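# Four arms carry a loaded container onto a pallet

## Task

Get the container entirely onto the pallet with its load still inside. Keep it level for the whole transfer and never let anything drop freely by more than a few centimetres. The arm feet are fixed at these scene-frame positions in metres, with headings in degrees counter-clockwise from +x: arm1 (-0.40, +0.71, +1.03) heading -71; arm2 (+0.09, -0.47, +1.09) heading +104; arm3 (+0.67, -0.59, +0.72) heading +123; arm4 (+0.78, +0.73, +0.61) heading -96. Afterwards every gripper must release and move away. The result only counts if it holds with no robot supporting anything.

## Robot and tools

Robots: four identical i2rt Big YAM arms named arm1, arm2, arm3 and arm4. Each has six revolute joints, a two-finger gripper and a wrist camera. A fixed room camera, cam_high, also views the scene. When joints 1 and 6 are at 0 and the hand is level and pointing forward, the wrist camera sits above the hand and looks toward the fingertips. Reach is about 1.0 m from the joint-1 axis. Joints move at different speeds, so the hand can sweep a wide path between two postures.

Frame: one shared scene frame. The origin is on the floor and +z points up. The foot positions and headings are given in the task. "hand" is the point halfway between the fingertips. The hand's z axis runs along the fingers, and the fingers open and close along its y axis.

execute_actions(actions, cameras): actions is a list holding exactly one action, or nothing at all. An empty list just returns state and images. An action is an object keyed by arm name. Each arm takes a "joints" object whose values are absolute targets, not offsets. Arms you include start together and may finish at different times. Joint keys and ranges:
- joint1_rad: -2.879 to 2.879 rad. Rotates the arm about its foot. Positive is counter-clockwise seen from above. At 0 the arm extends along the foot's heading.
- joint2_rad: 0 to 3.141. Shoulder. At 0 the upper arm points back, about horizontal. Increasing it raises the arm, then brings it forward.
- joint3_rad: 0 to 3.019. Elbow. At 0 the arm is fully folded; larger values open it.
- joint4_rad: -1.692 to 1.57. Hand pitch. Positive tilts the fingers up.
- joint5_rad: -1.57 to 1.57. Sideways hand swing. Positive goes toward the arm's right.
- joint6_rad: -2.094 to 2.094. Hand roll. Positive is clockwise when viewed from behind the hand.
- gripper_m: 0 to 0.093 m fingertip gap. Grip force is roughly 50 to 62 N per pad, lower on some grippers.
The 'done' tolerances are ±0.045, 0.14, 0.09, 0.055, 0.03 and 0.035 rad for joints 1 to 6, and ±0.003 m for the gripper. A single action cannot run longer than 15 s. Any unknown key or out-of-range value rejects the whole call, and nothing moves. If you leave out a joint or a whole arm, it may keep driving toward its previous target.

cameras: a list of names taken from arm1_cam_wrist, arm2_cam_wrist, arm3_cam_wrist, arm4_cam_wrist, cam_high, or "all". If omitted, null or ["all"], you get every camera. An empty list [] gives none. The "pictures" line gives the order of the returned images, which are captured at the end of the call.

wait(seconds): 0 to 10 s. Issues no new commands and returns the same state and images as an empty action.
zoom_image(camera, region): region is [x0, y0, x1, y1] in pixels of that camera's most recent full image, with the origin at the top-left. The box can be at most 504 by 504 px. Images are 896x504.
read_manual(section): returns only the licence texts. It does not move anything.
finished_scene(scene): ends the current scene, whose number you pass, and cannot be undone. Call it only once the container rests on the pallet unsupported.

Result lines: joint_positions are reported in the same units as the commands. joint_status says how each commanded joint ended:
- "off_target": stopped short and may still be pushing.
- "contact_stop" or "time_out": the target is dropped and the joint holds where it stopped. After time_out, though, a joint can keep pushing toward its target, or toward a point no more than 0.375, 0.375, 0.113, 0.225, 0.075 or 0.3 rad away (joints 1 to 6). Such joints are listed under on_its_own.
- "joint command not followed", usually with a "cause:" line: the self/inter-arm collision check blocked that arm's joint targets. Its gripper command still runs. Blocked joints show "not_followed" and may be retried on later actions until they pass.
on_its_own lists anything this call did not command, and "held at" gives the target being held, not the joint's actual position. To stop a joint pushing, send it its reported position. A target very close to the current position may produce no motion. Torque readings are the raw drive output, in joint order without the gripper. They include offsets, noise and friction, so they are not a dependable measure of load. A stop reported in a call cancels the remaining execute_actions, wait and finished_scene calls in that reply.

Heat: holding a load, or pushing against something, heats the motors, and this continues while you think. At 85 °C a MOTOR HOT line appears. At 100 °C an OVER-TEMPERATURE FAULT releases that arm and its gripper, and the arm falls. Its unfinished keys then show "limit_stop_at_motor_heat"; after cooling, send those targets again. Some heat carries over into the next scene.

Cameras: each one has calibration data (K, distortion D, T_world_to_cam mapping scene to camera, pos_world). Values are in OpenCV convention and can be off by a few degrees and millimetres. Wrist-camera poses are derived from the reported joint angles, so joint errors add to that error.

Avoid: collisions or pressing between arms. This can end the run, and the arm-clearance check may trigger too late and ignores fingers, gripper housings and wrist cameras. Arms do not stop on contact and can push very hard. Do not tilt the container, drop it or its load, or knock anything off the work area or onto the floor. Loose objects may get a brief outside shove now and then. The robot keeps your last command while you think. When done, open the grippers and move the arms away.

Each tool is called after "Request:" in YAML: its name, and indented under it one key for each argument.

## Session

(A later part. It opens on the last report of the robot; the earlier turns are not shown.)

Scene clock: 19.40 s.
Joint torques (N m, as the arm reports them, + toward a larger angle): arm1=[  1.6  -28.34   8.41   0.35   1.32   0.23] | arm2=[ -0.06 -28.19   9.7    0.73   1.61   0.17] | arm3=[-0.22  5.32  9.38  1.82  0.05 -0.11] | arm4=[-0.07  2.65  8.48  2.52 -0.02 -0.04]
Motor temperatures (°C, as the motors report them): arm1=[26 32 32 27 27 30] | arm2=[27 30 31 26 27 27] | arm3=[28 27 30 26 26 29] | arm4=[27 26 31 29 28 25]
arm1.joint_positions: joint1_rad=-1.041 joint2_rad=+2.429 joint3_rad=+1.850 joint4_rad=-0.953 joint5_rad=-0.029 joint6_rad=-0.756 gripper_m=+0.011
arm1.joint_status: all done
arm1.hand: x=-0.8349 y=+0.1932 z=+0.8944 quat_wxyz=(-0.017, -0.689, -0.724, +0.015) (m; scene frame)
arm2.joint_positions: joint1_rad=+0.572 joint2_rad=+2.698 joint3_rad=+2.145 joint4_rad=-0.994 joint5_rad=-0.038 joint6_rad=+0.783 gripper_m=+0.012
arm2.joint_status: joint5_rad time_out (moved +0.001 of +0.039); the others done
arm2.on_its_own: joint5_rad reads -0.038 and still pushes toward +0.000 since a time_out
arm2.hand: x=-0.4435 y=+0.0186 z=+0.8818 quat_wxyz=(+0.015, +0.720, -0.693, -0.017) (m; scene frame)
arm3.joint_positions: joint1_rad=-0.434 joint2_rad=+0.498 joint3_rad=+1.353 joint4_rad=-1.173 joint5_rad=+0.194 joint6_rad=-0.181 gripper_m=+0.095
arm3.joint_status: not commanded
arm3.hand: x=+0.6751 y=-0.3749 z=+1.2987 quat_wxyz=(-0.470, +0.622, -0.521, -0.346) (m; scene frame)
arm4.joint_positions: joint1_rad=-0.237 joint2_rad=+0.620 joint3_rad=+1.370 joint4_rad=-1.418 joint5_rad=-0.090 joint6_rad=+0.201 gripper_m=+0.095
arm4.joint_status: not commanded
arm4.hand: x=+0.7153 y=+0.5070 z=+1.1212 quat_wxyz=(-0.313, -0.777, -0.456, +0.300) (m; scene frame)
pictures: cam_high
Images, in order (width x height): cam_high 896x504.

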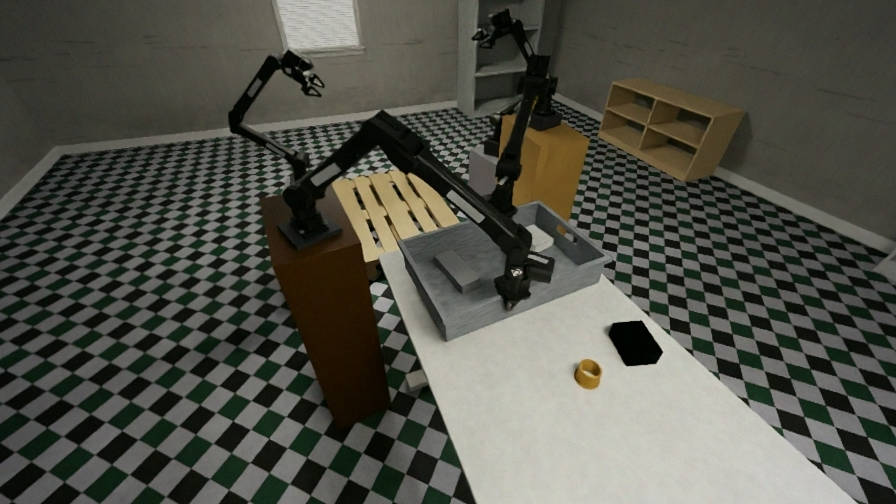

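Request:
execute_actions:
  actions:
    - {"arm1":{"joints":{"joint1_rad":-0.87,"joint2_rad":2.245,"joint3_rad":1.592,"joint4_rad":-0.80,"joint6_rad":-0.585}},"arm2":{"joints":{"joint1_rad":0.465,"joint2_rad":2.43,"joint3_rad":1.795,"joint4_rad":-0.79,"joint6_rad":0.685}}}
  cameras: []

Scene clock: 20.80 s.
Joint torques (N m, as the arm reports them, + toward a larger angle): arm1=[  2.09 -25.81   7.76  -0.54   1.71   0.23] | arm2=[  1.38 -26.06   8.42   0.26   1.01   0.4 ] | arm3=[ 0.36  5.87  9.46  1.63  0.1  -0.05] | arm4=[-0.28  2.31  8.42  2.4  -0.04 -0.04]
Motor temperatures (°C, as the motors report them): arm1=[26 33 32 27 28 30] | arm2=[27 30 31 26 27 27] | arm3=[28 27 30 26 26 29] | arm4=[27 26 32 29 28 25]
arm1.joint_positions: joint1_rad=-0.896 joint2_rad=+2.329 joint3_rad=+1.561 joint4_rad=-0.789 joint5_rad=-0.037 joint6_rad=-0.616 gripper_m=+0.011
arm1.joint_status: all done
arm1.hand: x=-0.7152 y=+0.1964 z=+0.8707 quat_wxyz=(-0.021, -0.688, -0.726, -0.001) (m; scene frame)
arm2.joint_positions: joint1_rad=+0.447 joint2_rad=+2.547 joint3_rad=+1.761 joint4_rad=-0.781 joint5_rad=-0.024 joint6_rad=+0.656 gripper_m=+0.012
arm2.joint_status: all done
arm2.hand: x=-0.3251 y=+0.0217 z=+0.8660 quat_wxyz=(+0.007, +0.721, -0.693, -0.008) (m; scene frame)
arm3.joint_positions: joint1_rad=-0.434 joint2_rad=+0.498 joint3_rad=+1.353 joint4_rad=-1.173 joint5_rad=+0.194 joint6_rad=-0.181 gripper_m=+0.095
arm3.joint_status: not commanded
arm3.hand: x=+0.6751 y=-0.3749 z=+1.2987 quat_wxyz=(-0.470, +0.622, -0.521, -0.346) (m; scene frame)
arm4.joint_positions: joint1_rad=-0.237 joint2_rad=+0.620 joint3_rad=+1.370 joint4_rad=-1.418 joint5_rad=-0.090 joint6_rad=+0.201 gripper_m=+0.095
arm4.joint_status: not commanded
arm4.hand: x=+0.7153 y=+0.5070 z=+1.1212 quat_wxyz=(-0.313, -0.777, -0.456, +0.300) (m; scene frame)
pictures: none
No camera images: the call's "cameras" was empty. Leave "cameras" out to get every camera's image.

Request:
execute_actions:
  actions:
    - {"arm1":{"joints":{"joint1_rad":-0.708,"joint2_rad":2.152,"joint3_rad":1.405,"joint4_rad":-0.71,"joint6_rad":-0.415}},"arm2":{"joints":{"joint1_rad":0.325,"joint2_rad":2.32,"joint3_rad":1.517,"joint4_rad":-0.642,"joint6_rad":0.55}}}
  cameras: []

Scene clock: 22.27 s.
Joint torques (N m, as the arm reports them, + toward a larger angle): arm1=[  1.79 -23.56   7.34  -0.45   1.74   0.24] | arm2=[  1.13 -22.74   7.81   0.42   1.25   0.41] | arm3=[ 0.26  6.37  9.51  1.82  0.16 -0.06] | arm4=[-0.75  1.81  8.64  2.42 -0.02 -0.01]
Motor temperatures (°C, as the motors report them): arm1=[26 33 32 27 28 30] | arm2=[27 31 31 26 27 27] | arm3=[28 27 30 26 26 29] | arm4=[27 26 32 29 28 25]
arm1.joint_positions: joint1_rad=-0.730 joint2_rad=+2.226 joint3_rad=+1.374 joint4_rad=-0.700 joint5_rad=-0.037 joint6_rad=-0.447 gripper_m=+0.011
arm1.joint_status: all done
arm1.hand: x=-0.6066 y=+0.1939 z=+0.8800 quat_wxyz=(-0.022, -0.689, -0.725, -0.002) (m; scene frame)
arm2.joint_positions: joint1_rad=+0.309 joint2_rad=+2.413 joint3_rad=+1.480 joint4_rad=-0.636 joint5_rad=-0.030 joint6_rad=+0.520 gripper_m=+0.012
arm2.joint_status: all done
arm2.hand: x=-0.2189 y=+0.0169 z=+0.8749 quat_wxyz=(+0.010, +0.720, -0.693, -0.010) (m; scene frame)
arm3.joint_positions: joint1_rad=-0.434 joint2_rad=+0.498 joint3_rad=+1.353 joint4_rad=-1.173 joint5_rad=+0.194 joint6_rad=-0.181 gripper_m=+0.095
arm3.joint_status: not commanded
arm3.hand: x=+0.6751 y=-0.3749 z=+1.2987 quat_wxyz=(-0.470, +0.622, -0.521, -0.346) (m; scene frame)
arm4.joint_positions: joint1_rad=-0.237 joint2_rad=+0.620 joint3_rad=+1.370 joint4_rad=-1.418 joint5_rad=-0.090 joint6_rad=+0.201 gripper_m=+0.095
arm4.joint_status: not commanded
arm4.hand: x=+0.7153 y=+0.5070 z=+1.1212 quat_wxyz=(-0.313, -0.777, -0.456, +0.300) (m; scene frame)
pictures: none
No camera images: the call's "cameras" was empty. Leave "cameras" out to get every camera's image.

Request:
execute_actions:
  actions:
    - {"arm1":{"joints":{"joint1_rad":-0.495,"joint2_rad":2.108,"joint3_rad":1.283,"joint4_rad":-0.645,"joint6_rad":-0.20}},"arm2":{"joints":{"joint1_rad":0.135,"joint2_rad":2.258,"joint3_rad":1.318,"joint4_rad":-0.52,"joint6_rad":0.36}}}
  cameras: []

Scene clock: 23.80 s.
Joint torques (N m, as the arm reports them, + toward a larger angle): arm1=[  1.64 -22.04   6.49  -0.65   1.56   0.2 ] | arm2=[  1.05 -20.72   6.82   0.34   1.46   0.38] | arm3=[ 0.9   5.5   9.65  1.84  0.09 -0.07] | arm4=[-0.4   2.2   8.49  2.5  -0.05  0.  ]
Motor temperatures (°C, as the motors report them): arm1=[26 33 32 27 28 30] | arm2=[27 31 31 26 27 27] | arm3=[28 27 31 26 26 29] | arm4=[27 26 32 29 28 25]
arm1.joint_positions: joint1_rad=-0.515 joint2_rad=+2.176 joint3_rad=+1.255 joint4_rad=-0.629 joint5_rad=-0.034 joint6_rad=-0.228 gripper_m=+0.011
arm1.joint_status: all done
arm1.hand: x=-0.4855 y=+0.1937 z=+0.8778 quat_wxyz=(-0.021, -0.690, -0.723, -0.004) (m; scene frame)
arm2.joint_positions: joint1_rad=+0.119 joint2_rad=+2.344 joint3_rad=+1.283 joint4_rad=-0.513 joint5_rad=-0.035 joint6_rad=+0.332 gripper_m=+0.012
arm2.joint_status: all done
arm2.hand: x=-0.1016 y=+0.0133 z=+0.8702 quat_wxyz=(+0.012, +0.719, -0.694, -0.011) (m; scene frame)
arm3.joint_positions: joint1_rad=-0.434 joint2_rad=+0.498 joint3_rad=+1.353 joint4_rad=-1.173 joint5_rad=+0.194 joint6_rad=-0.181 gripper_m=+0.095
arm3.joint_status: not commanded
arm3.hand: x=+0.6751 y=-0.3749 z=+1.2987 quat_wxyz=(-0.470, +0.622, -0.521, -0.346) (m; scene frame)
arm4.joint_positions: joint1_rad=-0.237 joint2_rad=+0.620 joint3_rad=+1.370 joint4_rad=-1.418 joint5_rad=-0.090 joint6_rad=+0.201 gripper_m=+0.095
arm4.joint_status: not commanded
arm4.hand: x=+0.7153 y=+0.5070 z=+1.1212 quat_wxyz=(-0.313, -0.777, -0.456, +0.300) (m; scene frame)
pictures: none
No camera images: the call's "cameras" was empty. Leave "cameras" out to get every camera's image.

Request:
execute_actions:
  actions:
    - {"arm1":{"joints":{"joint1_rad":-0.27,"joint2_rad":2.098,"joint3_rad":1.252,"joint4_rad":-0.63,"joint6_rad":0.03}},"arm2":{"joints":{"joint1_rad":-0.098,"joint2_rad":2.225,"joint3_rad":1.213,"joint4_rad":-0.452,"joint6_rad":0.13}}}
  cameras: ["cam_high"]

Scene clock: 25.30 s.
Joint torques (N m, as the arm reports them, + toward a larger angle): arm1=[  0.96 -22.43   5.81  -0.87   1.55   0.27] | arm2=[  1.21 -19.93   6.02   0.63   1.68   0.46] | arm3=[ 0.07  5.71  9.47  1.8   0.13 -0.09] | arm4=[-0.41  2.03  8.4   2.41 -0.04 -0.02]
Motor temperatures (°C, as the motors report them): arm1=[26 33 32 27 28 30] | arm2=[27 31 31 26 27 27] | arm3=[28 27 31 26 26 29] | arm4=[27 26 32 29 28 25]
arm1.joint_positions: joint1_rad=-0.283 joint2_rad=+2.169 joint3_rad=+1.232 joint4_rad=-0.608 joint5_rad=-0.032 joint6_rad=-0.003 gripper_m=+0.011
arm1.joint_status: all done
arm1.hand: x=-0.3633 y=+0.1924 z=+0.8773 quat_wxyz=(-0.022, -0.688, -0.726, -0.007) (m; scene frame)
arm2.joint_positions: joint1_rad=-0.113 joint2_rad=+2.311 joint3_rad=+1.184 joint4_rad=-0.452 joint5_rad=-0.041 joint6_rad=+0.093 gripper_m=+0.012
arm2.joint_status: joint6_rad off_target (ended at +0.093, target +0.130); the others done
arm2.hand: x=+0.0178 y=+0.0134 z=+0.8687 quat_wxyz=(+0.014, +0.722, -0.692, -0.015) (m; scene frame)
arm3.joint_positions: joint1_rad=-0.434 joint2_rad=+0.498 joint3_rad=+1.353 joint4_rad=-1.173 joint5_rad=+0.194 joint6_rad=-0.181 gripper_m=+0.095
arm3.joint_status: not commanded
arm3.hand: x=+0.6751 y=-0.3749 z=+1.2987 quat_wxyz=(-0.470, +0.622, -0.521, -0.346) (m; scene frame)
arm4.joint_positions: joint1_rad=-0.237 joint2_rad=+0.620 joint3_rad=+1.370 joint4_rad=-1.418 joint5_rad=-0.090 joint6_rad=+0.201 gripper_m=+0.095
arm4.joint_status: not commanded
arm4.hand: x=+0.7153 y=+0.5070 z=+1.1212 quat_wxyz=(-0.313, -0.777, -0.456, +0.300) (m; scene frame)
pictures: cam_high
Images, in order (width x height): cam_high 896x504.

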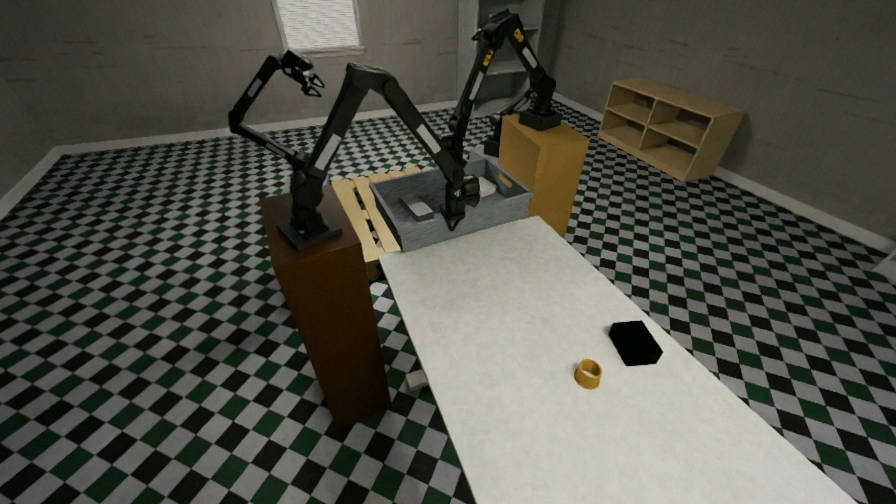

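Request:
execute_actions:
  actions:
    - {"arm1":{"joints":{"joint1_rad":-0.04,"joint2_rad":2.125,"joint3_rad":1.315,"joint4_rad":-0.655,"joint6_rad":0.26}},"arm2":{"joints":{"joint1_rad":-0.342,"joint2_rad":2.24,"joint3_rad":1.26,"joint4_rad":-0.47,"joint6_rad":-0.12}}}
  cameras: []

Scene clock: 26.97 s.
Joint torques (N m, as the arm reports them, + toward a larger angle): arm1=[  0.55 -20.25   9.2   -1.13   1.31   0.07] | arm2=[  1.26 -19.13   7.99   1.02   1.93   0.33] | arm3=[ 0.37  6.05  9.45  1.8   0.11 -0.05] | arm4=[-0.76  2.31  8.56  2.53 -0.02 -0.04]
Motor temperatures (°C, as the motors report them): arm1=[26 33 32 27 28 30] | arm2=[27 31 31 26 28 27] | arm3=[28 27 31 26 26 29] | arm4=[27 26 32 29 28 25]
arm1.joint_positions: joint1_rad=-0.046 joint2_rad=+2.169 joint3_rad=+1.257 joint4_rad=-0.627 joint5_rad=-0.027 joint6_rad=+0.242 gripper_m=+0.011
arm1.joint_status: all done
arm1.hand: x=-0.2401 y=+0.2054 z=+0.8839 quat_wxyz=(-0.022, -0.690, -0.723, -0.007) (m; scene frame)
arm2.joint_positions: joint1_rad=-0.355 joint2_rad=+2.311 joint3_rad=+1.204 joint4_rad=-0.480 joint5_rad=-0.048 joint6_rad=-0.143 gripper_m=+0.012
arm2.joint_status: all done
arm2.hand: x=+0.1356 y=+0.0218 z=+0.8721 quat_wxyz=(+0.017, +0.719, -0.694, -0.019) (m; scene frame)
arm3.joint_positions: joint1_rad=-0.434 joint2_rad=+0.498 joint3_rad=+1.353 joint4_rad=-1.173 joint5_rad=+0.194 joint6_rad=-0.181 gripper_m=+0.095
arm3.joint_status: not commanded
arm3.hand: x=+0.6751 y=-0.3749 z=+1.2987 quat_wxyz=(-0.470, +0.622, -0.521, -0.346) (m; scene frame)
arm4.joint_positions: joint1_rad=-0.237 joint2_rad=+0.620 joint3_rad=+1.370 joint4_rad=-1.418 joint5_rad=-0.090 joint6_rad=+0.201 gripper_m=+0.095
arm4.joint_status: not commanded
arm4.hand: x=+0.7153 y=+0.5070 z=+1.1212 quat_wxyz=(-0.313, -0.777, -0.456, +0.300) (m; scene frame)
pictures: none
No camera images: the call's "cameras" was empty. Leave "cameras" out to get every camera's image.

Request:
execute_actions:
  actions:
    - {"arm1":{"joints":{"joint1_rad":0.165,"joint2_rad":2.283,"joint3_rad":1.46,"joint4_rad":-0.675,"joint6_rad":0.47}},"arm2":{"joints":{"joint1_rad":-0.575,"joint2_rad":2.392,"joint3_rad":1.42,"joint4_rad":-0.47,"joint6_rad":-0.355}}}
  cameras: []

Scene clock: 28.57 s.
Joint torques (N m, as the arm reports them, + toward a larger angle): arm1=[ -0.09 -22.18   7.21  -1.5    1.13   0.11] | arm2=[  1.14 -20.81   7.81   1.55   2.04   0.33] | arm3=[ 0.13  5.48  9.51  1.84  0.1  -0.08] | arm4=[-0.77  2.42  8.38  2.34 -0.08 -0.04]
Motor temperatures (°C, as the motors report them): arm1=[26 33 33 27 28 30] | arm2=[27 31 31 26 28 27] | arm3=[28 27 31 26 26 29] | arm4=[27 26 32 29 28 25]
arm1.joint_positions: joint1_rad=+0.168 joint2_rad=+2.332 joint3_rad=+1.427 joint4_rad=-0.636 joint5_rad=-0.024 joint6_rad=+0.451 gripper_m=+0.011
arm1.joint_status: all done
arm1.hand: x=-0.1152 y=+0.2126 z=+0.8391 quat_wxyz=(-0.019, -0.689, -0.725, -0.011) (m; scene frame)
arm2.joint_positions: joint1_rad=-0.587 joint2_rad=+2.468 joint3_rad=+1.367 joint4_rad=-0.491 joint5_rad=-0.051 joint6_rad=-0.378 gripper_m=+0.012
arm2.joint_status: all done
arm2.hand: x=+0.2579 y=+0.0307 z=+0.8225 quat_wxyz=(+0.016, +0.721, -0.693, -0.024) (m; scene frame)
arm3.joint_positions: joint1_rad=-0.434 joint2_rad=+0.498 joint3_rad=+1.353 joint4_rad=-1.173 joint5_rad=+0.194 joint6_rad=-0.181 gripper_m=+0.095
arm3.joint_status: not commanded
arm3.hand: x=+0.6751 y=-0.3749 z=+1.2987 quat_wxyz=(-0.470, +0.622, -0.521, -0.346) (m; scene frame)
arm4.joint_positions: joint1_rad=-0.237 joint2_rad=+0.620 joint3_rad=+1.370 joint4_rad=-1.418 joint5_rad=-0.090 joint6_rad=+0.201 gripper_m=+0.095
arm4.joint_status: not commanded
arm4.hand: x=+0.7153 y=+0.5070 z=+1.1212 quat_wxyz=(-0.313, -0.777, -0.456, +0.300) (m; scene frame)
pictures: none
No camera images: the call's "cameras" was empty. Leave "cameras" out to get every camera's image.

Request:
execute_actions:
  actions:
    - {"arm1":{"joints":{"joint1_rad":0.328,"joint2_rad":2.435,"joint3_rad":1.675,"joint4_rad":-0.735,"joint5_rad":0.025,"joint6_rad":0.63}},"arm2":{"joints":{"joint1_rad":-0.735,"joint2_rad":2.522,"joint3_rad":1.65,"joint4_rad":-0.545,"joint5_rad":0.025,"joint6_rad":-0.515}}}
  cameras: ["cam_high","arm3_cam_wrist","arm4_cam_wrist"]

Scene clock: 30.93 s.
Joint torques (N m, as the arm reports them, + toward a larger angle): arm1=[ -0.27 -24.28   7.68  -2.01   1.69  -0.08] | arm2=[  1.5  -22.42   9.27   2.31   2.11   0.24] | arm3=[ 0.3   5.95  9.63  1.72  0.11 -0.09] | arm4=[-0.8   2.32  8.41  2.41 -0.02  0.01]
Motor temperatures (°C, as the motors report them): arm1=[26 34 33 27 28 30] | arm2=[27 31 31 26 28 27] | arm3=[28 27 31 26 26 29] | arm4=[27 26 32 29 28 25]
arm1.joint_positions: joint1_rad=+0.333 joint2_rad=+2.487 joint3_rad=+1.640 joint4_rad=-0.682 joint5_rad=-0.008 joint6_rad=+0.631 gripper_m=+0.011
arm1.joint_status: joint5_rad time_out (moved +0.015 of +0.049); the others done
arm1.on_its_own: joint5_rad reads -0.008 and still pushes toward +0.025 since a time_out
arm1.hand: x=-0.0062 y=+0.2237 z=+0.8033 quat_wxyz=(-0.022, -0.694, -0.720, -0.005) (m; scene frame)
arm2.joint_positions: joint1_rad=-0.751 joint2_rad=+2.602 joint3_rad=+1.584 joint4_rad=-0.585 joint5_rad=-0.028 joint6_rad=-0.529 gripper_m=+0.013
arm2.joint_status: joint5_rad time_out (moved +0.023 of +0.076); the others done
arm2.on_its_own: joint5_rad reads -0.028 and still pushes toward +0.025 since a time_out
arm2.hand: x=+0.3632 y=+0.0354 z=+0.7905 quat_wxyz=(+0.015, +0.716, -0.698, -0.014) (m; scene frame)
arm3.joint_positions: joint1_rad=-0.434 joint2_rad=+0.498 joint3_rad=+1.353 joint4_rad=-1.173 joint5_rad=+0.194 joint6_rad=-0.181 gripper_m=+0.095
arm3.joint_status: not commanded
arm3.hand: x=+0.6751 y=-0.3749 z=+1.2987 quat_wxyz=(-0.470, +0.622, -0.521, -0.346) (m; scene frame)
arm4.joint_positions: joint1_rad=-0.237 joint2_rad=+0.620 joint3_rad=+1.370 joint4_rad=-1.418 joint5_rad=-0.090 joint6_rad=+0.201 gripper_m=+0.095
arm4.joint_status: not commanded
arm4.hand: x=+0.7153 y=+0.5070 z=+1.1212 quat_wxyz=(-0.313, -0.777, -0.456, +0.300) (m; scene frame)
pictures: arm3_cam_wrist, arm4_cam_wrist, cam_high
Images, in order (width x height): arm3_cam_wrist 896x504, arm4_cam_wrist 896x504, cam_high 896x504.

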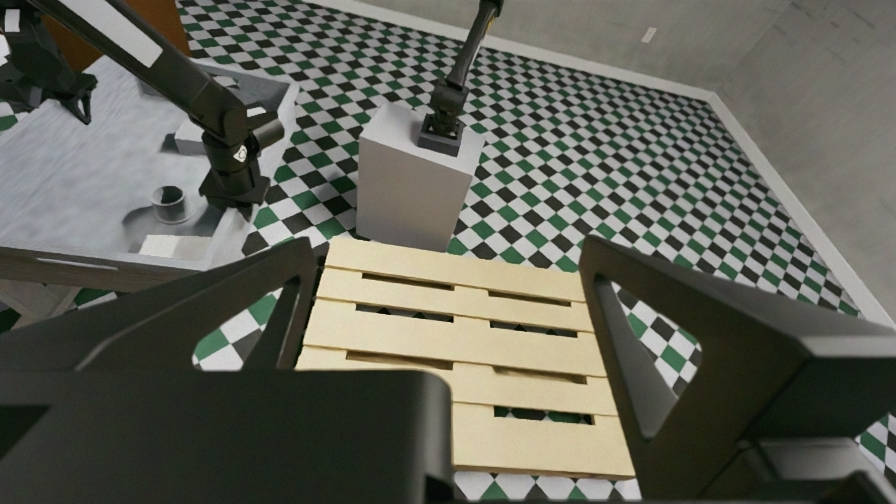

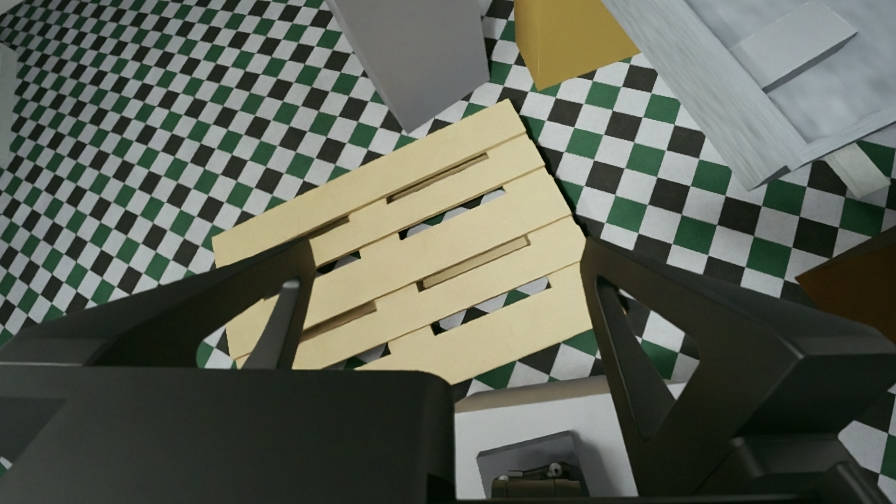

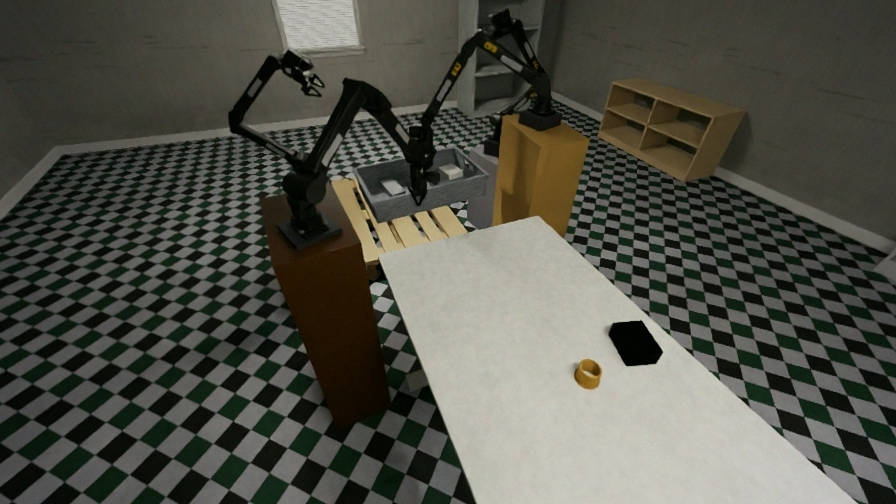

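Request:
execute_actions:
  actions:
    - {"arm1":{"joints":{"joint1_rad":0.455,"joint2_rad":2.655,"joint3_rad":2.055,"joint4_rad":-0.885,"joint6_rad":0.75}},"arm2":{"joints":{"joint1_rad":-0.868,"joint2_rad":2.678,"joint3_rad":1.905,"joint4_rad":-0.635,"joint6_rad":-0.65}},"arm4":{"joints":{"joint1_rad":-0.9,"joint2_rad":1.3,"joint3_rad":1.6,"joint4_rad":-1.6,"joint5_rad":0,"joint6_rad":0.5}}}
  cameras: ["cam_high","arm3_cam_wrist","arm4_cam_wrist"]

Scene clock: 33.80 s.
Joint torques (N m, as the arm reports them, + toward a larger angle): arm1=[  0.29 -26.03  10.51  -2.31   1.19  -0.36] | arm2=[  2.28 -23.74  11.02   2.17   1.99   0.01] | arm3=[ 0.35  5.66  9.47  1.72  0.1  -0.1 ] | arm4=[ -0.38 -11.8    9.8    1.02   0.12   0.12]
Motor temperatures (°C, as the motors report them): arm1=[26 34 33 27 29 30] | arm2=[27 32 31 26 29 27] | arm3=[28 27 31 26 26 29] | arm4=[27 26 33 29 28 25]
arm1.joint_positions: joint1_rad=+0.452 joint2_rad=+2.702 joint3_rad=+1.997 joint4_rad=-0.824 joint5_rad=+0.002 joint6_rad=+0.781 gripper_m=+0.011
arm1.joint_status: joint4_rad time_out (moved -0.141 of -0.203); the others done
arm1.on_its_own: joint4_rad reads -0.824 and still pushes toward -0.885 since a time_out
arm1.hand: x=+0.0962 y=+0.2240 z=+0.7658 quat_wxyz=(-0.022, -0.705, -0.709, -0.003) (m; scene frame)
arm2.joint_positions: joint1_rad=-0.895 joint2_rad=+2.761 joint3_rad=+1.819 joint4_rad=-0.672 joint5_rad=-0.025 joint6_rad=-0.641 gripper_m=+0.013
arm2.joint_status: all done
arm2.on_its_own: joint5_rad reads -0.025 and still pushes toward +0.025 since a time_out
arm2.hand: x=+0.4565 y=+0.0225 z=+0.7483 quat_wxyz=(+0.019, +0.705, -0.709, -0.015) (m; scene frame)
arm3.joint_positions: joint1_rad=-0.434 joint2_rad=+0.498 joint3_rad=+1.353 joint4_rad=-1.173 joint5_rad=+0.194 joint6_rad=-0.181 gripper_m=+0.095
arm3.joint_status: not commanded
arm3.hand: x=+0.6751 y=-0.3749 z=+1.2987 quat_wxyz=(-0.470, +0.622, -0.521, -0.346) (m; scene frame)
arm4.joint_positions: joint1_rad=-0.901 joint2_rad=+1.312 joint3_rad=+1.577 joint4_rad=-1.593 joint5_rad=-0.002 joint6_rad=+0.485 gripper_m=+0.095
arm4.joint_status: all done
arm4.hand: x=+0.4236 y=+0.5041 z=+0.9803 quat_wxyz=(-0.056, -0.993, -0.036, +0.102) (m; scene frame)
pictures: arm3_cam_wrist, arm4_cam_wrist, cam_high
camera_calibration (this result's frames):
arm4_cam_wrist: T_world_to_cam=[[-0.0892642, 0.992314, -0.085701, -0.382538], [0.911468, 0.116076, 0.394656, -0.825781], [0.40157, -0.0428851, -0.914824, 0.868867], [0, 0, 0, 1]] pos_world=[0.369615, 0.512713, 1.08798]
Images, in order (width x height): arm3_cam_wrist 896x504, arm4_cam_wrist 896x504, cam_high 896x504.

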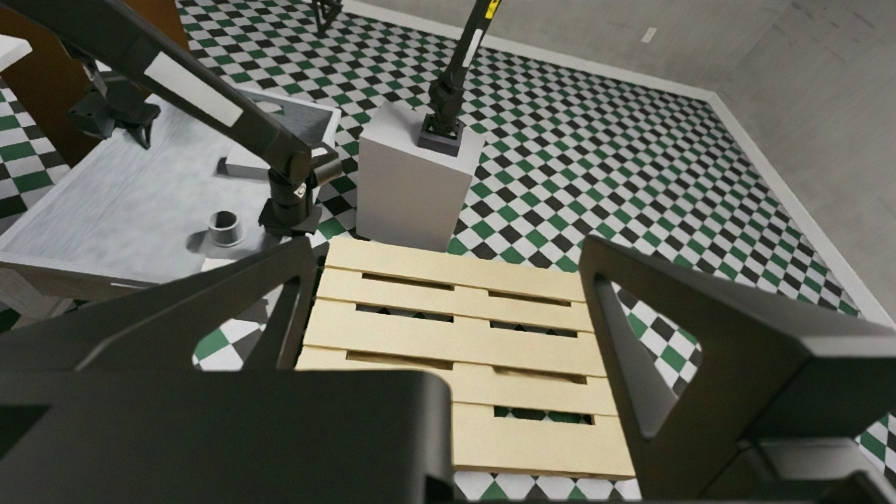

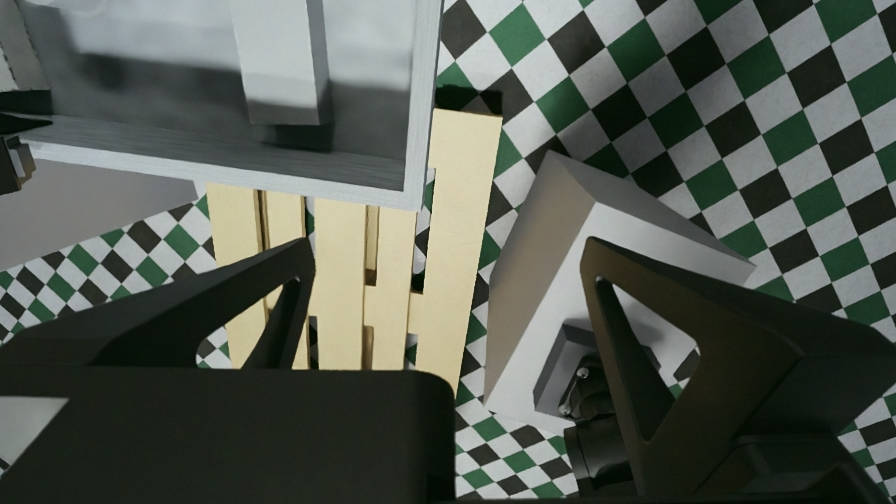

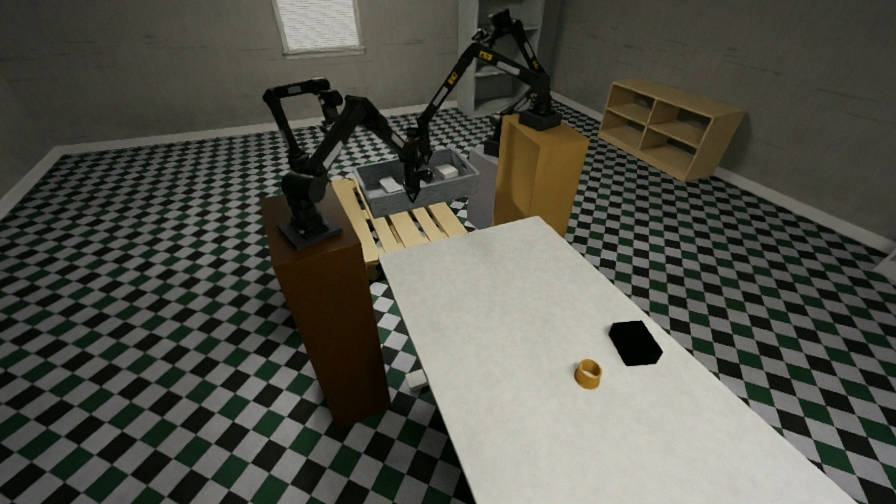

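Request:
execute_actions:
  actions:
    - {"arm3":{"joints":{"joint1_rad":0.249,"joint2_rad":1.30,"joint3_rad":1.0,"joint4_rad":-1.258,"joint5_rad":0,"joint6_rad":-0.76}},"arm4":{"joints":{"joint1_rad":-0.892,"joint2_rad":1.61,"joint3_rad":1.645,"joint4_rad":-1.571,"joint6_rad":0.585}},"arm1":{"joints":{"joint4_rad":-0.86}}}
  cameras: ["arm4_cam_wrist","cam_high"]

Request:
execute_actions:
  actions:
    - {"arm3":{"joints":{"joint2_rad":2.02,"joint3_rad":1.925,"joint4_rad":-1.448}}}
  cameras: ["arm3_cam_wrist","cam_high"]

Scene clock: 36.37 s.
Joint torques (N m, as the arm reports them, + toward a larger angle): arm1=[  0.37 -26.1   10.51  -1.39   1.18  -0.37] | arm2=[  2.23 -23.75  11.02   2.2    1.99   0.01] | arm3=[ 0.28 -5.22 11.24 -0.49 -0.11 -0.22] | arm4=[  0.48 -18.38   9.58   0.91   0.14   0.17]
Motor temperatures (°C, as the motors report them): arm1=[26 35 34 27 29 30] | arm2=[27 32 32 26 29 27] | arm3=[28 27 31 26 26 29] | arm4=[27 26 33 29 28 25]
arm1.joint_positions: joint1_rad=+0.452 joint2_rad=+2.702 joint3_rad=+1.997 joint4_rad=-0.824 joint5_rad=+0.002 joint6_rad=+0.781 gripper_m=+0.011
arm1.joint_status: all done
arm1.hand: x=+0.0962 y=+0.2240 z=+0.7658 quat_wxyz=(-0.022, -0.705, -0.709, -0.003) (m; scene frame)
arm2.joint_positions: joint1_rad=-0.895 joint2_rad=+2.761 joint3_rad=+1.819 joint4_rad=-0.672 joint5_rad=-0.025 joint6_rad=-0.641 gripper_m=+0.013
arm2.joint_status: not commanded
arm2.on_its_own: joint5_rad reads -0.025 and still pushes toward +0.025 since a time_out
arm2.hand: x=+0.4565 y=+0.0225 z=+0.7483 quat_wxyz=(+0.019, +0.705, -0.709, -0.015) (m; scene frame)
arm3.joint_positions: joint1_rad=+0.248 joint2_rad=+1.282 joint3_rad=+0.977 joint4_rad=-1.240 joint5_rad=+0.002 joint6_rad=-0.745 gripper_m=+0.095
arm3.joint_status: all done
arm3.hand: x=+0.4120 y=-0.3466 z=+0.8687 quat_wxyz=(-0.004, +1.000, -0.002, -0.011) (m; scene frame)
arm4.joint_positions: joint1_rad=-0.901 joint2_rad=+1.629 joint3_rad=+1.624 joint4_rad=-1.575 joint5_rad=-0.002 joint6_rad=+0.570 gripper_m=+0.095
arm4.joint_status: all done
arm4.hand: x=+0.3625 y=+0.4668 z=+0.8614 quat_wxyz=(+0.006, -1.000, +0.007, -0.007) (m; scene frame)
pictures: arm4_cam_wrist, cam_high
camera_calibration (this result's frames):
arm4_cam_wrist: T_world_to_cam=[[0.00306892, 0.999546, 0.0299826, -0.497673], [0.807572, -0.02016, 0.589425, -0.785333], [0.589762, 0.0224042, -0.807267, 0.591723], [0, 0, 0, 1]] pos_world=[0.286764, 0.468358, 0.955495]
Images, in order (width x height): arm4_cam_wrist 896x504, cam_high 896x504.

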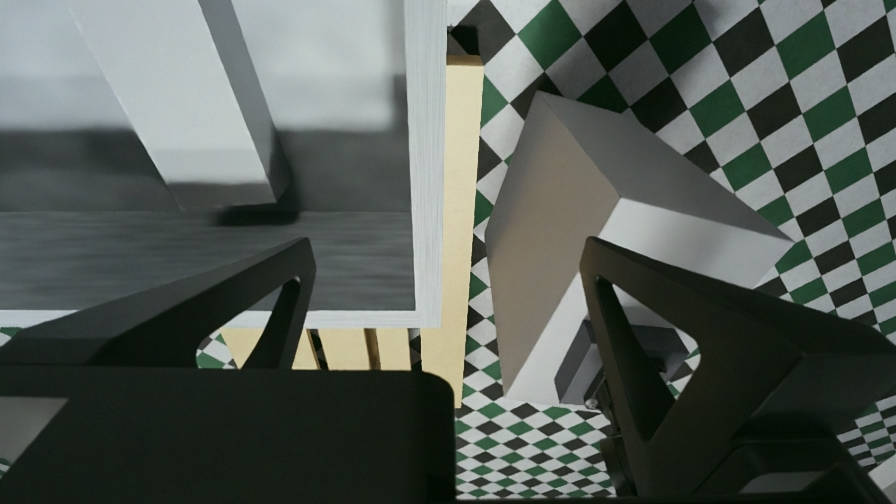

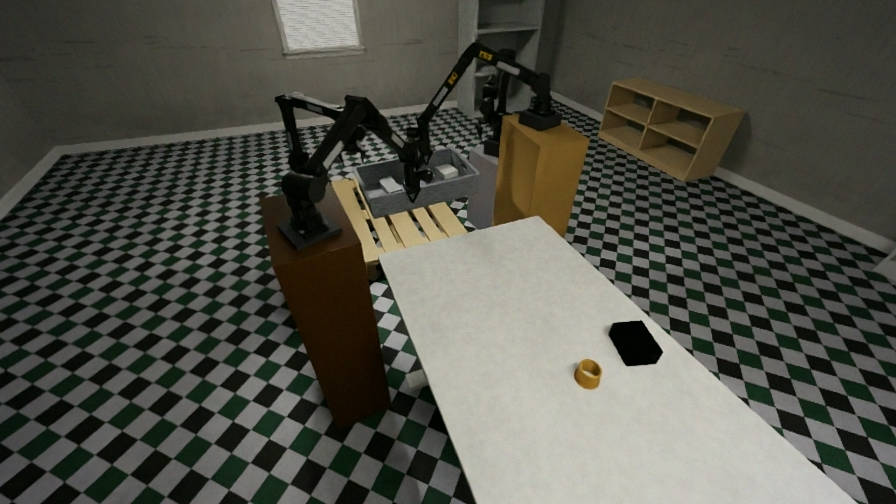

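Scene clock: 37.93 s.
Joint torques (N m, as the arm reports them, + toward a larger angle): arm1=[  0.34 -26.05  10.5   -1.4    1.19  -0.36] | arm2=[  2.25 -23.75  11.01   2.19   1.99   0.01] | arm3=[  0.46 -18.07  12.42  -0.4   -0.11  -0.19] | arm4=[  0.26 -18.5    9.49   0.99   0.12   0.18]
Motor temperatures (°C, as the motors report them): arm1=[26 35 34 27 29 30] | arm2=[27 32 32 26 29 27] | arm3=[28 27 32 26 26 29] | arm4=[27 27 33 29 28 25]
arm1.joint_positions: joint1_rad=+0.452 joint2_rad=+2.702 joint3_rad=+1.997 joint4_rad=-0.824 joint5_rad=+0.002 joint6_rad=+0.781 gripper_m=+0.011
arm1.joint_status: not commanded
arm1.hand: x=+0.0962 y=+0.2240 z=+0.7658 quat_wxyz=(-0.022, -0.705, -0.709, -0.003) (m; scene frame)
arm2.joint_positions: joint1_rad=-0.895 joint2_rad=+2.761 joint3_rad=+1.819 joint4_rad=-0.672 joint5_rad=-0.025 joint6_rad=-0.641 gripper_m=+0.013
arm2.joint_status: not commanded
arm2.on_its_own: joint5_rad reads -0.025 and still pushes toward +0.025 since a time_out
arm2.hand: x=+0.4565 y=+0.0225 z=+0.7483 quat_wxyz=(+0.019, +0.705, -0.709, -0.015) (m; scene frame)
arm3.joint_positions: joint1_rad=+0.248 joint2_rad=+2.017 joint3_rad=+1.891 joint4_rad=-1.434 joint5_rad=+0.002 joint6_rad=-0.746 gripper_m=+0.095
arm3.joint_status: all done
arm3.hand: x=+0.2080 y=-0.1570 z=+0.8642 quat_wxyz=(+0.001, +1.000, -0.001, -0.006) (m; scene frame)
arm4.joint_positions: joint1_rad=-0.901 joint2_rad=+1.629 joint3_rad=+1.624 joint4_rad=-1.575 joint5_rad=-0.002 joint6_rad=+0.570 gripper_m=+0.095
arm4.joint_status: not commanded
arm4.hand: x=+0.3625 y=+0.4668 z=+0.8614 quat_wxyz=(+0.006, -1.000, +0.007, -0.007) (m; scene frame)
pictures: arm3_cam_wrist, cam_high
camera_calibration (this result's frames):
arm3_cam_wrist: T_world_to_cam=[[0.0222932, 0.999748, 0.0025892, 0.152743], [0.807231, -0.0195281, 0.589913, -0.677342], [0.589815, -0.011061, -0.807463, 0.698706], [0, 0, 0, 1]] pos_world=[0.131259, -0.158204, 0.963357]
Images, in order (width x height): arm3_cam_wrist 896x504, cam_high 896x504.

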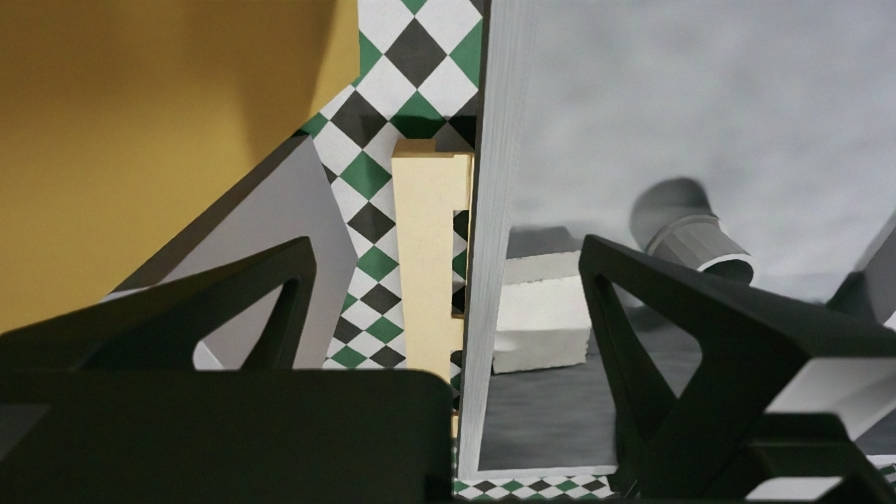

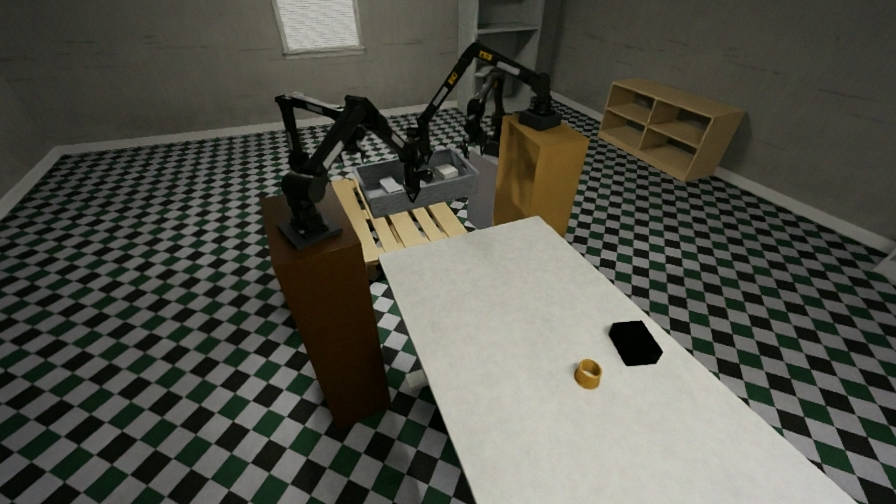

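Request:
execute_actions:
  actions:
    - {"arm3":{"joints":{"joint1_rad":0.21,"joint2_rad":2.14,"joint3_rad":1.825,"joint4_rad":-1.25,"joint6_rad":-0.79}},"arm4":{"joints":{"joint1_rad":-0.872,"joint2_rad":1.685,"joint3_rad":1.37,"joint4_rad":-1.24,"joint6_rad":0.595}}}
  cameras: ["arm3_cam_wrist","arm4_cam_wrist"]

Scene clock: 39.63 s.
Joint torques (N m, as the arm reports them, + toward a larger angle): arm1=[  0.41 -26.02  10.51  -1.39   1.18  -0.36] | arm2=[  2.3  -23.82  11.01   2.17   1.99   0.01] | arm3=[  0.19 -19.08  10.46   0.6   -0.14  -0.22] | arm4=[ -0.19 -17.32   8.65   1.37   0.16   0.17]
Motor temperatures (°C, as the motors report them): arm1=[26 35 34 27 29 30] | arm2=[27 33 32 26 30 27] | arm3=[28 27 32 26 26 29] | arm4=[27 27 33 29 28 25]
arm1.joint_positions: joint1_rad=+0.452 joint2_rad=+2.702 joint3_rad=+1.997 joint4_rad=-0.824 joint5_rad=+0.002 joint6_rad=+0.781 gripper_m=+0.011
arm1.joint_status: not commanded
arm1.hand: x=+0.0962 y=+0.2240 z=+0.7658 quat_wxyz=(-0.022, -0.705, -0.709, -0.003) (m; scene frame)
arm2.joint_positions: joint1_rad=-0.895 joint2_rad=+2.761 joint3_rad=+1.819 joint4_rad=-0.672 joint5_rad=-0.025 joint6_rad=-0.641 gripper_m=+0.013
arm2.joint_status: not commanded
arm2.on_its_own: joint5_rad reads -0.025 and still pushes toward +0.025 since a time_out
arm2.hand: x=+0.4565 y=+0.0225 z=+0.7483 quat_wxyz=(+0.019, +0.705, -0.709, -0.015) (m; scene frame)
arm3.joint_positions: joint1_rad=+0.215 joint2_rad=+2.146 joint3_rad=+1.808 joint4_rad=-1.268 joint5_rad=+0.002 joint6_rad=-0.776 gripper_m=+0.095
arm3.joint_status: all done
arm3.hand: x=+0.2158 y=-0.1369 z=+0.7543 quat_wxyz=(+0.017, +1.000, -0.003, +0.010) (m; scene frame)
arm4.joint_positions: joint1_rad=-0.880 joint2_rad=+1.685 joint3_rad=+1.356 joint4_rad=-1.248 joint5_rad=-0.002 joint6_rad=+0.580 gripper_m=+0.095
arm4.joint_status: all done
arm4.hand: x=+0.3679 y=+0.4585 z=+0.7341 quat_wxyz=(+0.006, -1.000, +0.001, -0.006) (m; scene frame)
pictures: arm3_cam_wrist, arm4_cam_wrist
camera_calibration (this result's frames):
arm3_cam_wrist: T_world_to_cam=[[0.0263361, 0.999264, -0.0278917, 0.154859], [0.787888, -0.0035766, 0.615808, -0.631652], [0.615255, -0.0381935, -0.787402, 0.581306], [0, 0, 0, 1]] pos_world=[0.135941, -0.134802, 0.851017]
arm4_cam_wrist: T_world_to_cam=[[-0.00831999, 0.999557, 0.0285714, -0.480364], [0.809026, -0.0100644, 0.587687, -0.718685], [0.587714, 0.0280046, -0.808584, 0.485104], [0, 0, 0, 1]] pos_world=[0.292335, 0.459333, 0.828334]
Images, in order (width x height): arm3_cam_wrist 896x504, arm4_cam_wrist 896x504.

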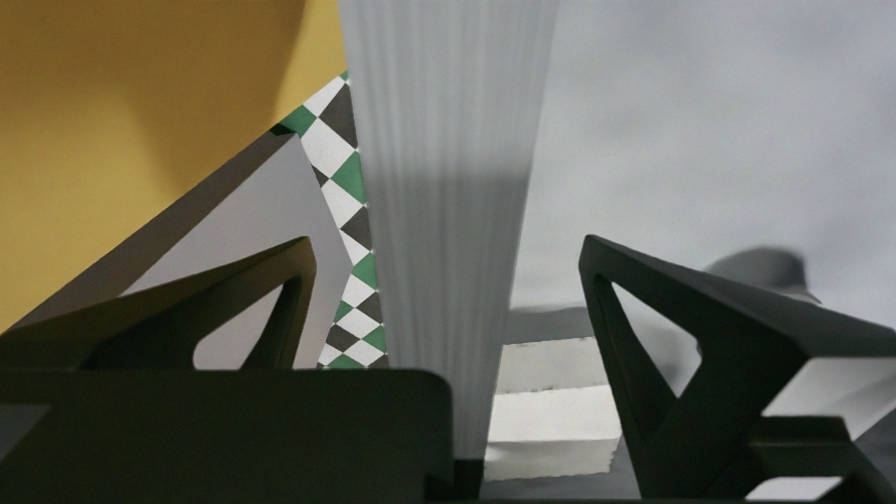

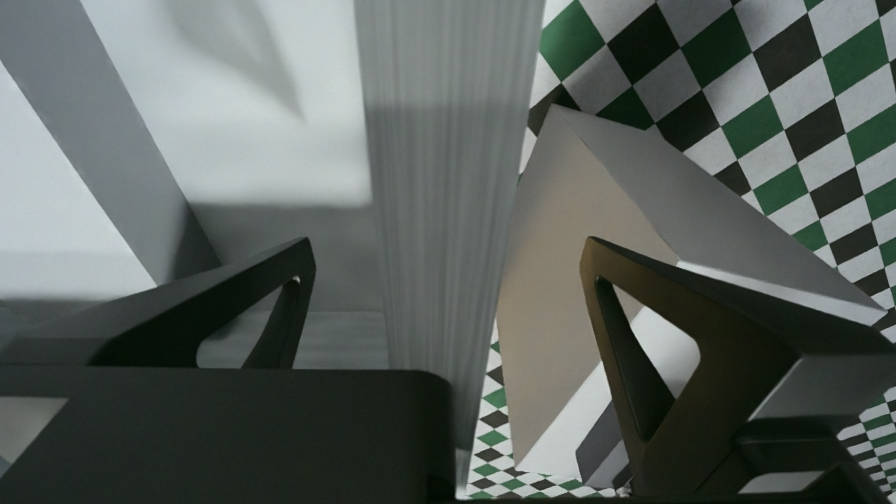

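Request:
execute_actions:
  actions:
    - {"arm3":{"joints":{"gripper_m":0}},"arm4":{"joints":{"gripper_m":0}}}
  cameras: []

Request:
execute_actions:
  actions:
    - {"arm3":{"joints":{"joint2_rad":2.04,"joint3_rad":1.88,"joint4_rad":-1.265}},"arm4":{"joints":{"joint2_rad":1.60,"joint3_rad":1.425,"joint4_rad":-1.248}},"arm1":{"joints":{"joint1_rad":0.452,"joint2_rad":2.70,"joint3_rad":2.01,"joint4_rad":-0.824,"joint5_rad":0.002,"joint6_rad":0.781}},"arm2":{"joints":{"joint1_rad":-0.895,"joint2_rad":2.76,"joint3_rad":1.835,"joint4_rad":-0.672,"joint5_rad":-0.025,"joint6_rad":-0.641}}}
  cameras: []

Scene clock: 40.60 s.
Joint torques (N m, as the arm reports them, + toward a larger angle): arm1=[  0.66 -26.1   10.43  -1.38   1.27  -0.35] | arm2=[  2.09 -23.67  10.97   2.19   1.96   0.01] | arm3=[ -0.34 -19.67  10.51   0.6   -0.52  -0.39] | arm4=[  0.06 -17.03   8.48   0.61   1.31  -0.13]
Motor temperatures (°C, as the motors report them): arm1=[26 35 34 27 29 30] | arm2=[27 33 32 26 30 27] | arm3=[28 28 32 26 26 29] | arm4=[27 27 33 29 28 25]
arm1.joint_positions: joint1_rad=+0.452 joint2_rad=+2.702 joint3_rad=+1.997 joint4_rad=-0.824 joint5_rad=+0.000 joint6_rad=+0.780 gripper_m=+0.012
arm1.joint_status: not commanded
arm1.hand: x=+0.0965 y=+0.2242 z=+0.7658 quat_wxyz=(-0.022, -0.705, -0.709, -0.004) (m; scene frame)
arm2.joint_positions: joint1_rad=-0.893 joint2_rad=+2.761 joint3_rad=+1.821 joint4_rad=-0.673 joint5_rad=-0.024 joint6_rad=-0.641 gripper_m=+0.013
arm2.joint_status: not commanded
arm2.on_its_own: joint5_rad reads -0.024 and still pushes toward +0.025 since a time_out
arm2.hand: x=+0.4562 y=+0.0237 z=+0.7486 quat_wxyz=(+0.018, +0.706, -0.708, -0.014) (m; scene frame)
arm3.joint_positions: joint1_rad=+0.215 joint2_rad=+2.146 joint3_rad=+1.808 joint4_rad=-1.263 joint5_rad=+0.009 joint6_rad=-0.764 gripper_m=+0.013
arm3.joint_status: gripper_m off_target (ended at +0.013, target +0.000)
arm3.hand: x=+0.2156 y=-0.1358 z=+0.7542 quat_wxyz=(+0.013, +1.000, -0.009, +0.011) (m; scene frame)
arm4.joint_positions: joint1_rad=-0.883 joint2_rad=+1.684 joint3_rad=+1.356 joint4_rad=-1.238 joint5_rad=-0.029 joint6_rad=+0.606 gripper_m=+0.014
arm4.joint_status: gripper_m off_target (ended at +0.014, target +0.000)
arm4.hand: x=+0.3674 y=+0.4543 z=+0.7347 quat_wxyz=(-0.009, -1.000, +0.016, -0.009) (m; scene frame)
pictures: none
No camera images: the call's "cameras" was empty. Leave "cameras" out to get every camera's image.

Scene clock: 41.23 s.
Joint torques (N m, as the arm reports them, + toward a larger angle): arm1=[  0.36 -22.73   6.77  -0.18   0.5   -0.08] | arm2=[  0.68 -18.72   6.06   1.06   0.6    0.09] | arm3=[  0.41 -26.76  14.85   0.15  -0.58  -0.36] | arm4=[  0.31 -24.35  12.65   0.47   1.6   -0.13]
Motor temperatures (°C, as the motors report them): arm1=[26 35 34 27 29 30] | arm2=[27 33 32 26 30 27] | arm3=[28 28 32 26 26 29] | arm4=[27 27 33 29 28 25]
arm1.joint_positions: joint1_rad=+0.451 joint2_rad=+2.704 joint3_rad=+1.997 joint4_rad=-0.820 joint5_rad=-0.008 joint6_rad=+0.782 gripper_m=+0.012
arm1.joint_status: all done
arm1.hand: x=+0.0971 y=+0.2248 z=+0.7643 quat_wxyz=(-0.023, -0.706, -0.708, -0.008) (m; scene frame)
arm2.joint_positions: joint1_rad=-0.900 joint2_rad=+2.763 joint3_rad=+1.821 joint4_rad=-0.684 joint5_rad=-0.043 joint6_rad=-0.641 gripper_m=+0.012
arm2.joint_status: all done
arm2.hand: x=+0.4545 y=+0.0202 z=+0.7475 quat_wxyz=(+0.026, +0.703, -0.711, -0.023) (m; scene frame)
arm3.joint_positions: joint1_rad=+0.216 joint2_rad=+2.142 joint3_rad=+1.808 joint4_rad=-1.263 joint5_rad=+0.011 joint6_rad=-0.760 gripper_m=+0.013
arm3.joint_status: all done
arm3.hand: x=+0.2151 y=-0.1358 z=+0.7565 quat_wxyz=(+0.011, +1.000, -0.010, +0.010) (m; scene frame)
arm4.joint_positions: joint1_rad=-0.881 joint2_rad=+1.676 joint3_rad=+1.356 joint4_rad=-1.239 joint5_rad=-0.033 joint6_rad=+0.609 gripper_m=+0.013
arm4.joint_status: all done
arm4.hand: x=+0.3686 y=+0.4529 z=+0.7385 quat_wxyz=(-0.013, -1.000, +0.016, -0.007) (m; scene frame)
pictures: none
No camera images: the call's "cameras" was empty. Leave "cameras" out to get every camera's image.

Request:
execute_actions:
  actions:
    - {"arm1":{"joints":{"gripper_m":0.09}},"arm2":{"joints":{"gripper_m":0.09}}}
  cameras: ["cam_high","arm1_cam_wrist"]

Scene clock: 42.10 s.
Joint torques (N m, as the arm reports them, + toward a larger angle): arm1=[  0.14 -23.13   6.79  -0.27   0.12  -0.08] | arm2=[  0.52 -18.6    6.13   0.96  -0.04   0.1 ] | arm3=[  0.13 -26.15  14.98  -0.09  -0.65  -0.38] | arm4=[  0.   -23.93  12.47   0.57   1.43  -0.17]
Motor temperatures (°C, as the motors report them): arm1=[26 35 34 27 29 30] | arm2=[27 33 32 26 30 27] | arm3=[28 28 33 26 26 29] | arm4=[27 27 34 29 28 25]
arm1.joint_positions: joint1_rad=+0.451 joint2_rad=+2.704 joint3_rad=+1.997 joint4_rad=-0.821 joint5_rad=+0.000 joint6_rad=+0.783 gripper_m=+0.090
arm1.joint_status: all done
arm1.hand: x=+0.0960 y=+0.2239 z=+0.7643 quat_wxyz=(-0.023, -0.706, -0.708, -0.004) (m; scene frame)
arm2.joint_positions: joint1_rad=-0.899 joint2_rad=+2.763 joint3_rad=+1.821 joint4_rad=-0.682 joint5_rad=-0.027 joint6_rad=-0.641 gripper_m=+0.090
arm2.joint_status: all done
arm2.hand: x=+0.4563 y=+0.0194 z=+0.7473 quat_wxyz=(+0.024, +0.704, -0.710, -0.015) (m; scene frame)
arm3.joint_positions: joint1_rad=+0.216 joint2_rad=+2.141 joint3_rad=+1.808 joint4_rad=-1.261 joint5_rad=+0.012 joint6_rad=-0.760 gripper_m=+0.013
arm3.joint_status: not commanded
arm3.hand: x=+0.2147 y=-0.1351 z=+0.7575 quat_wxyz=(+0.009, +1.000, -0.010, +0.009) (m; scene frame)
arm4.joint_positions: joint1_rad=-0.881 joint2_rad=+1.676 joint3_rad=+1.356 joint4_rad=-1.239 joint5_rad=-0.031 joint6_rad=+0.609 gripper_m=+0.013
arm4.joint_status: not commanded
arm4.hand: x=+0.3682 y=+0.4534 z=+0.7385 quat_wxyz=(-0.012, -1.000, +0.016, -0.006) (m; scene frame)
pictures: arm1_cam_wrist, cam_high
camera_calibration (this result's frames):
arm1_cam_wrist: T_world_to_cam=[[-0.999336, -0.00379494, -0.0362344, 0.119481], [-0.0235585, 0.825963, 0.563231, -0.610196], [0.0277909, 0.563711, -0.825504, 0.624808], [0, 0, 0, 1]] pos_world=[0.0876627, 0.152242, 0.863793]
Images, in order (width x height): arm1_cam_wrist 896x504, cam_high 896x504.

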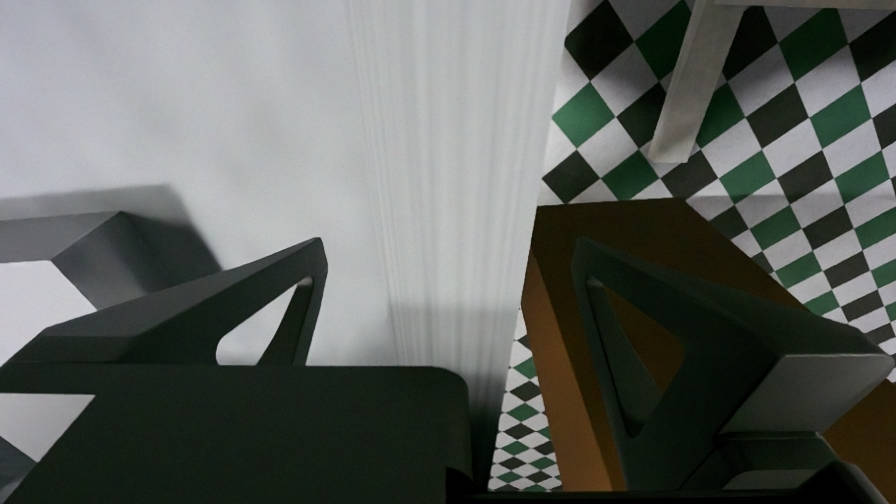

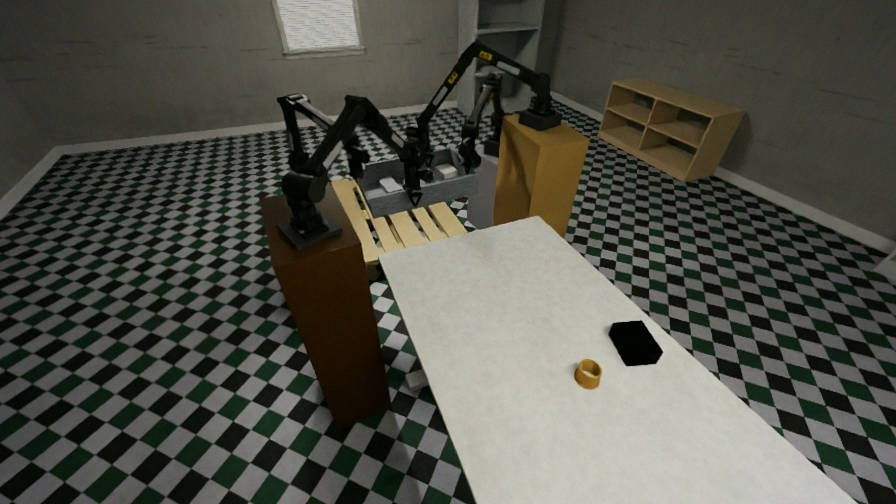

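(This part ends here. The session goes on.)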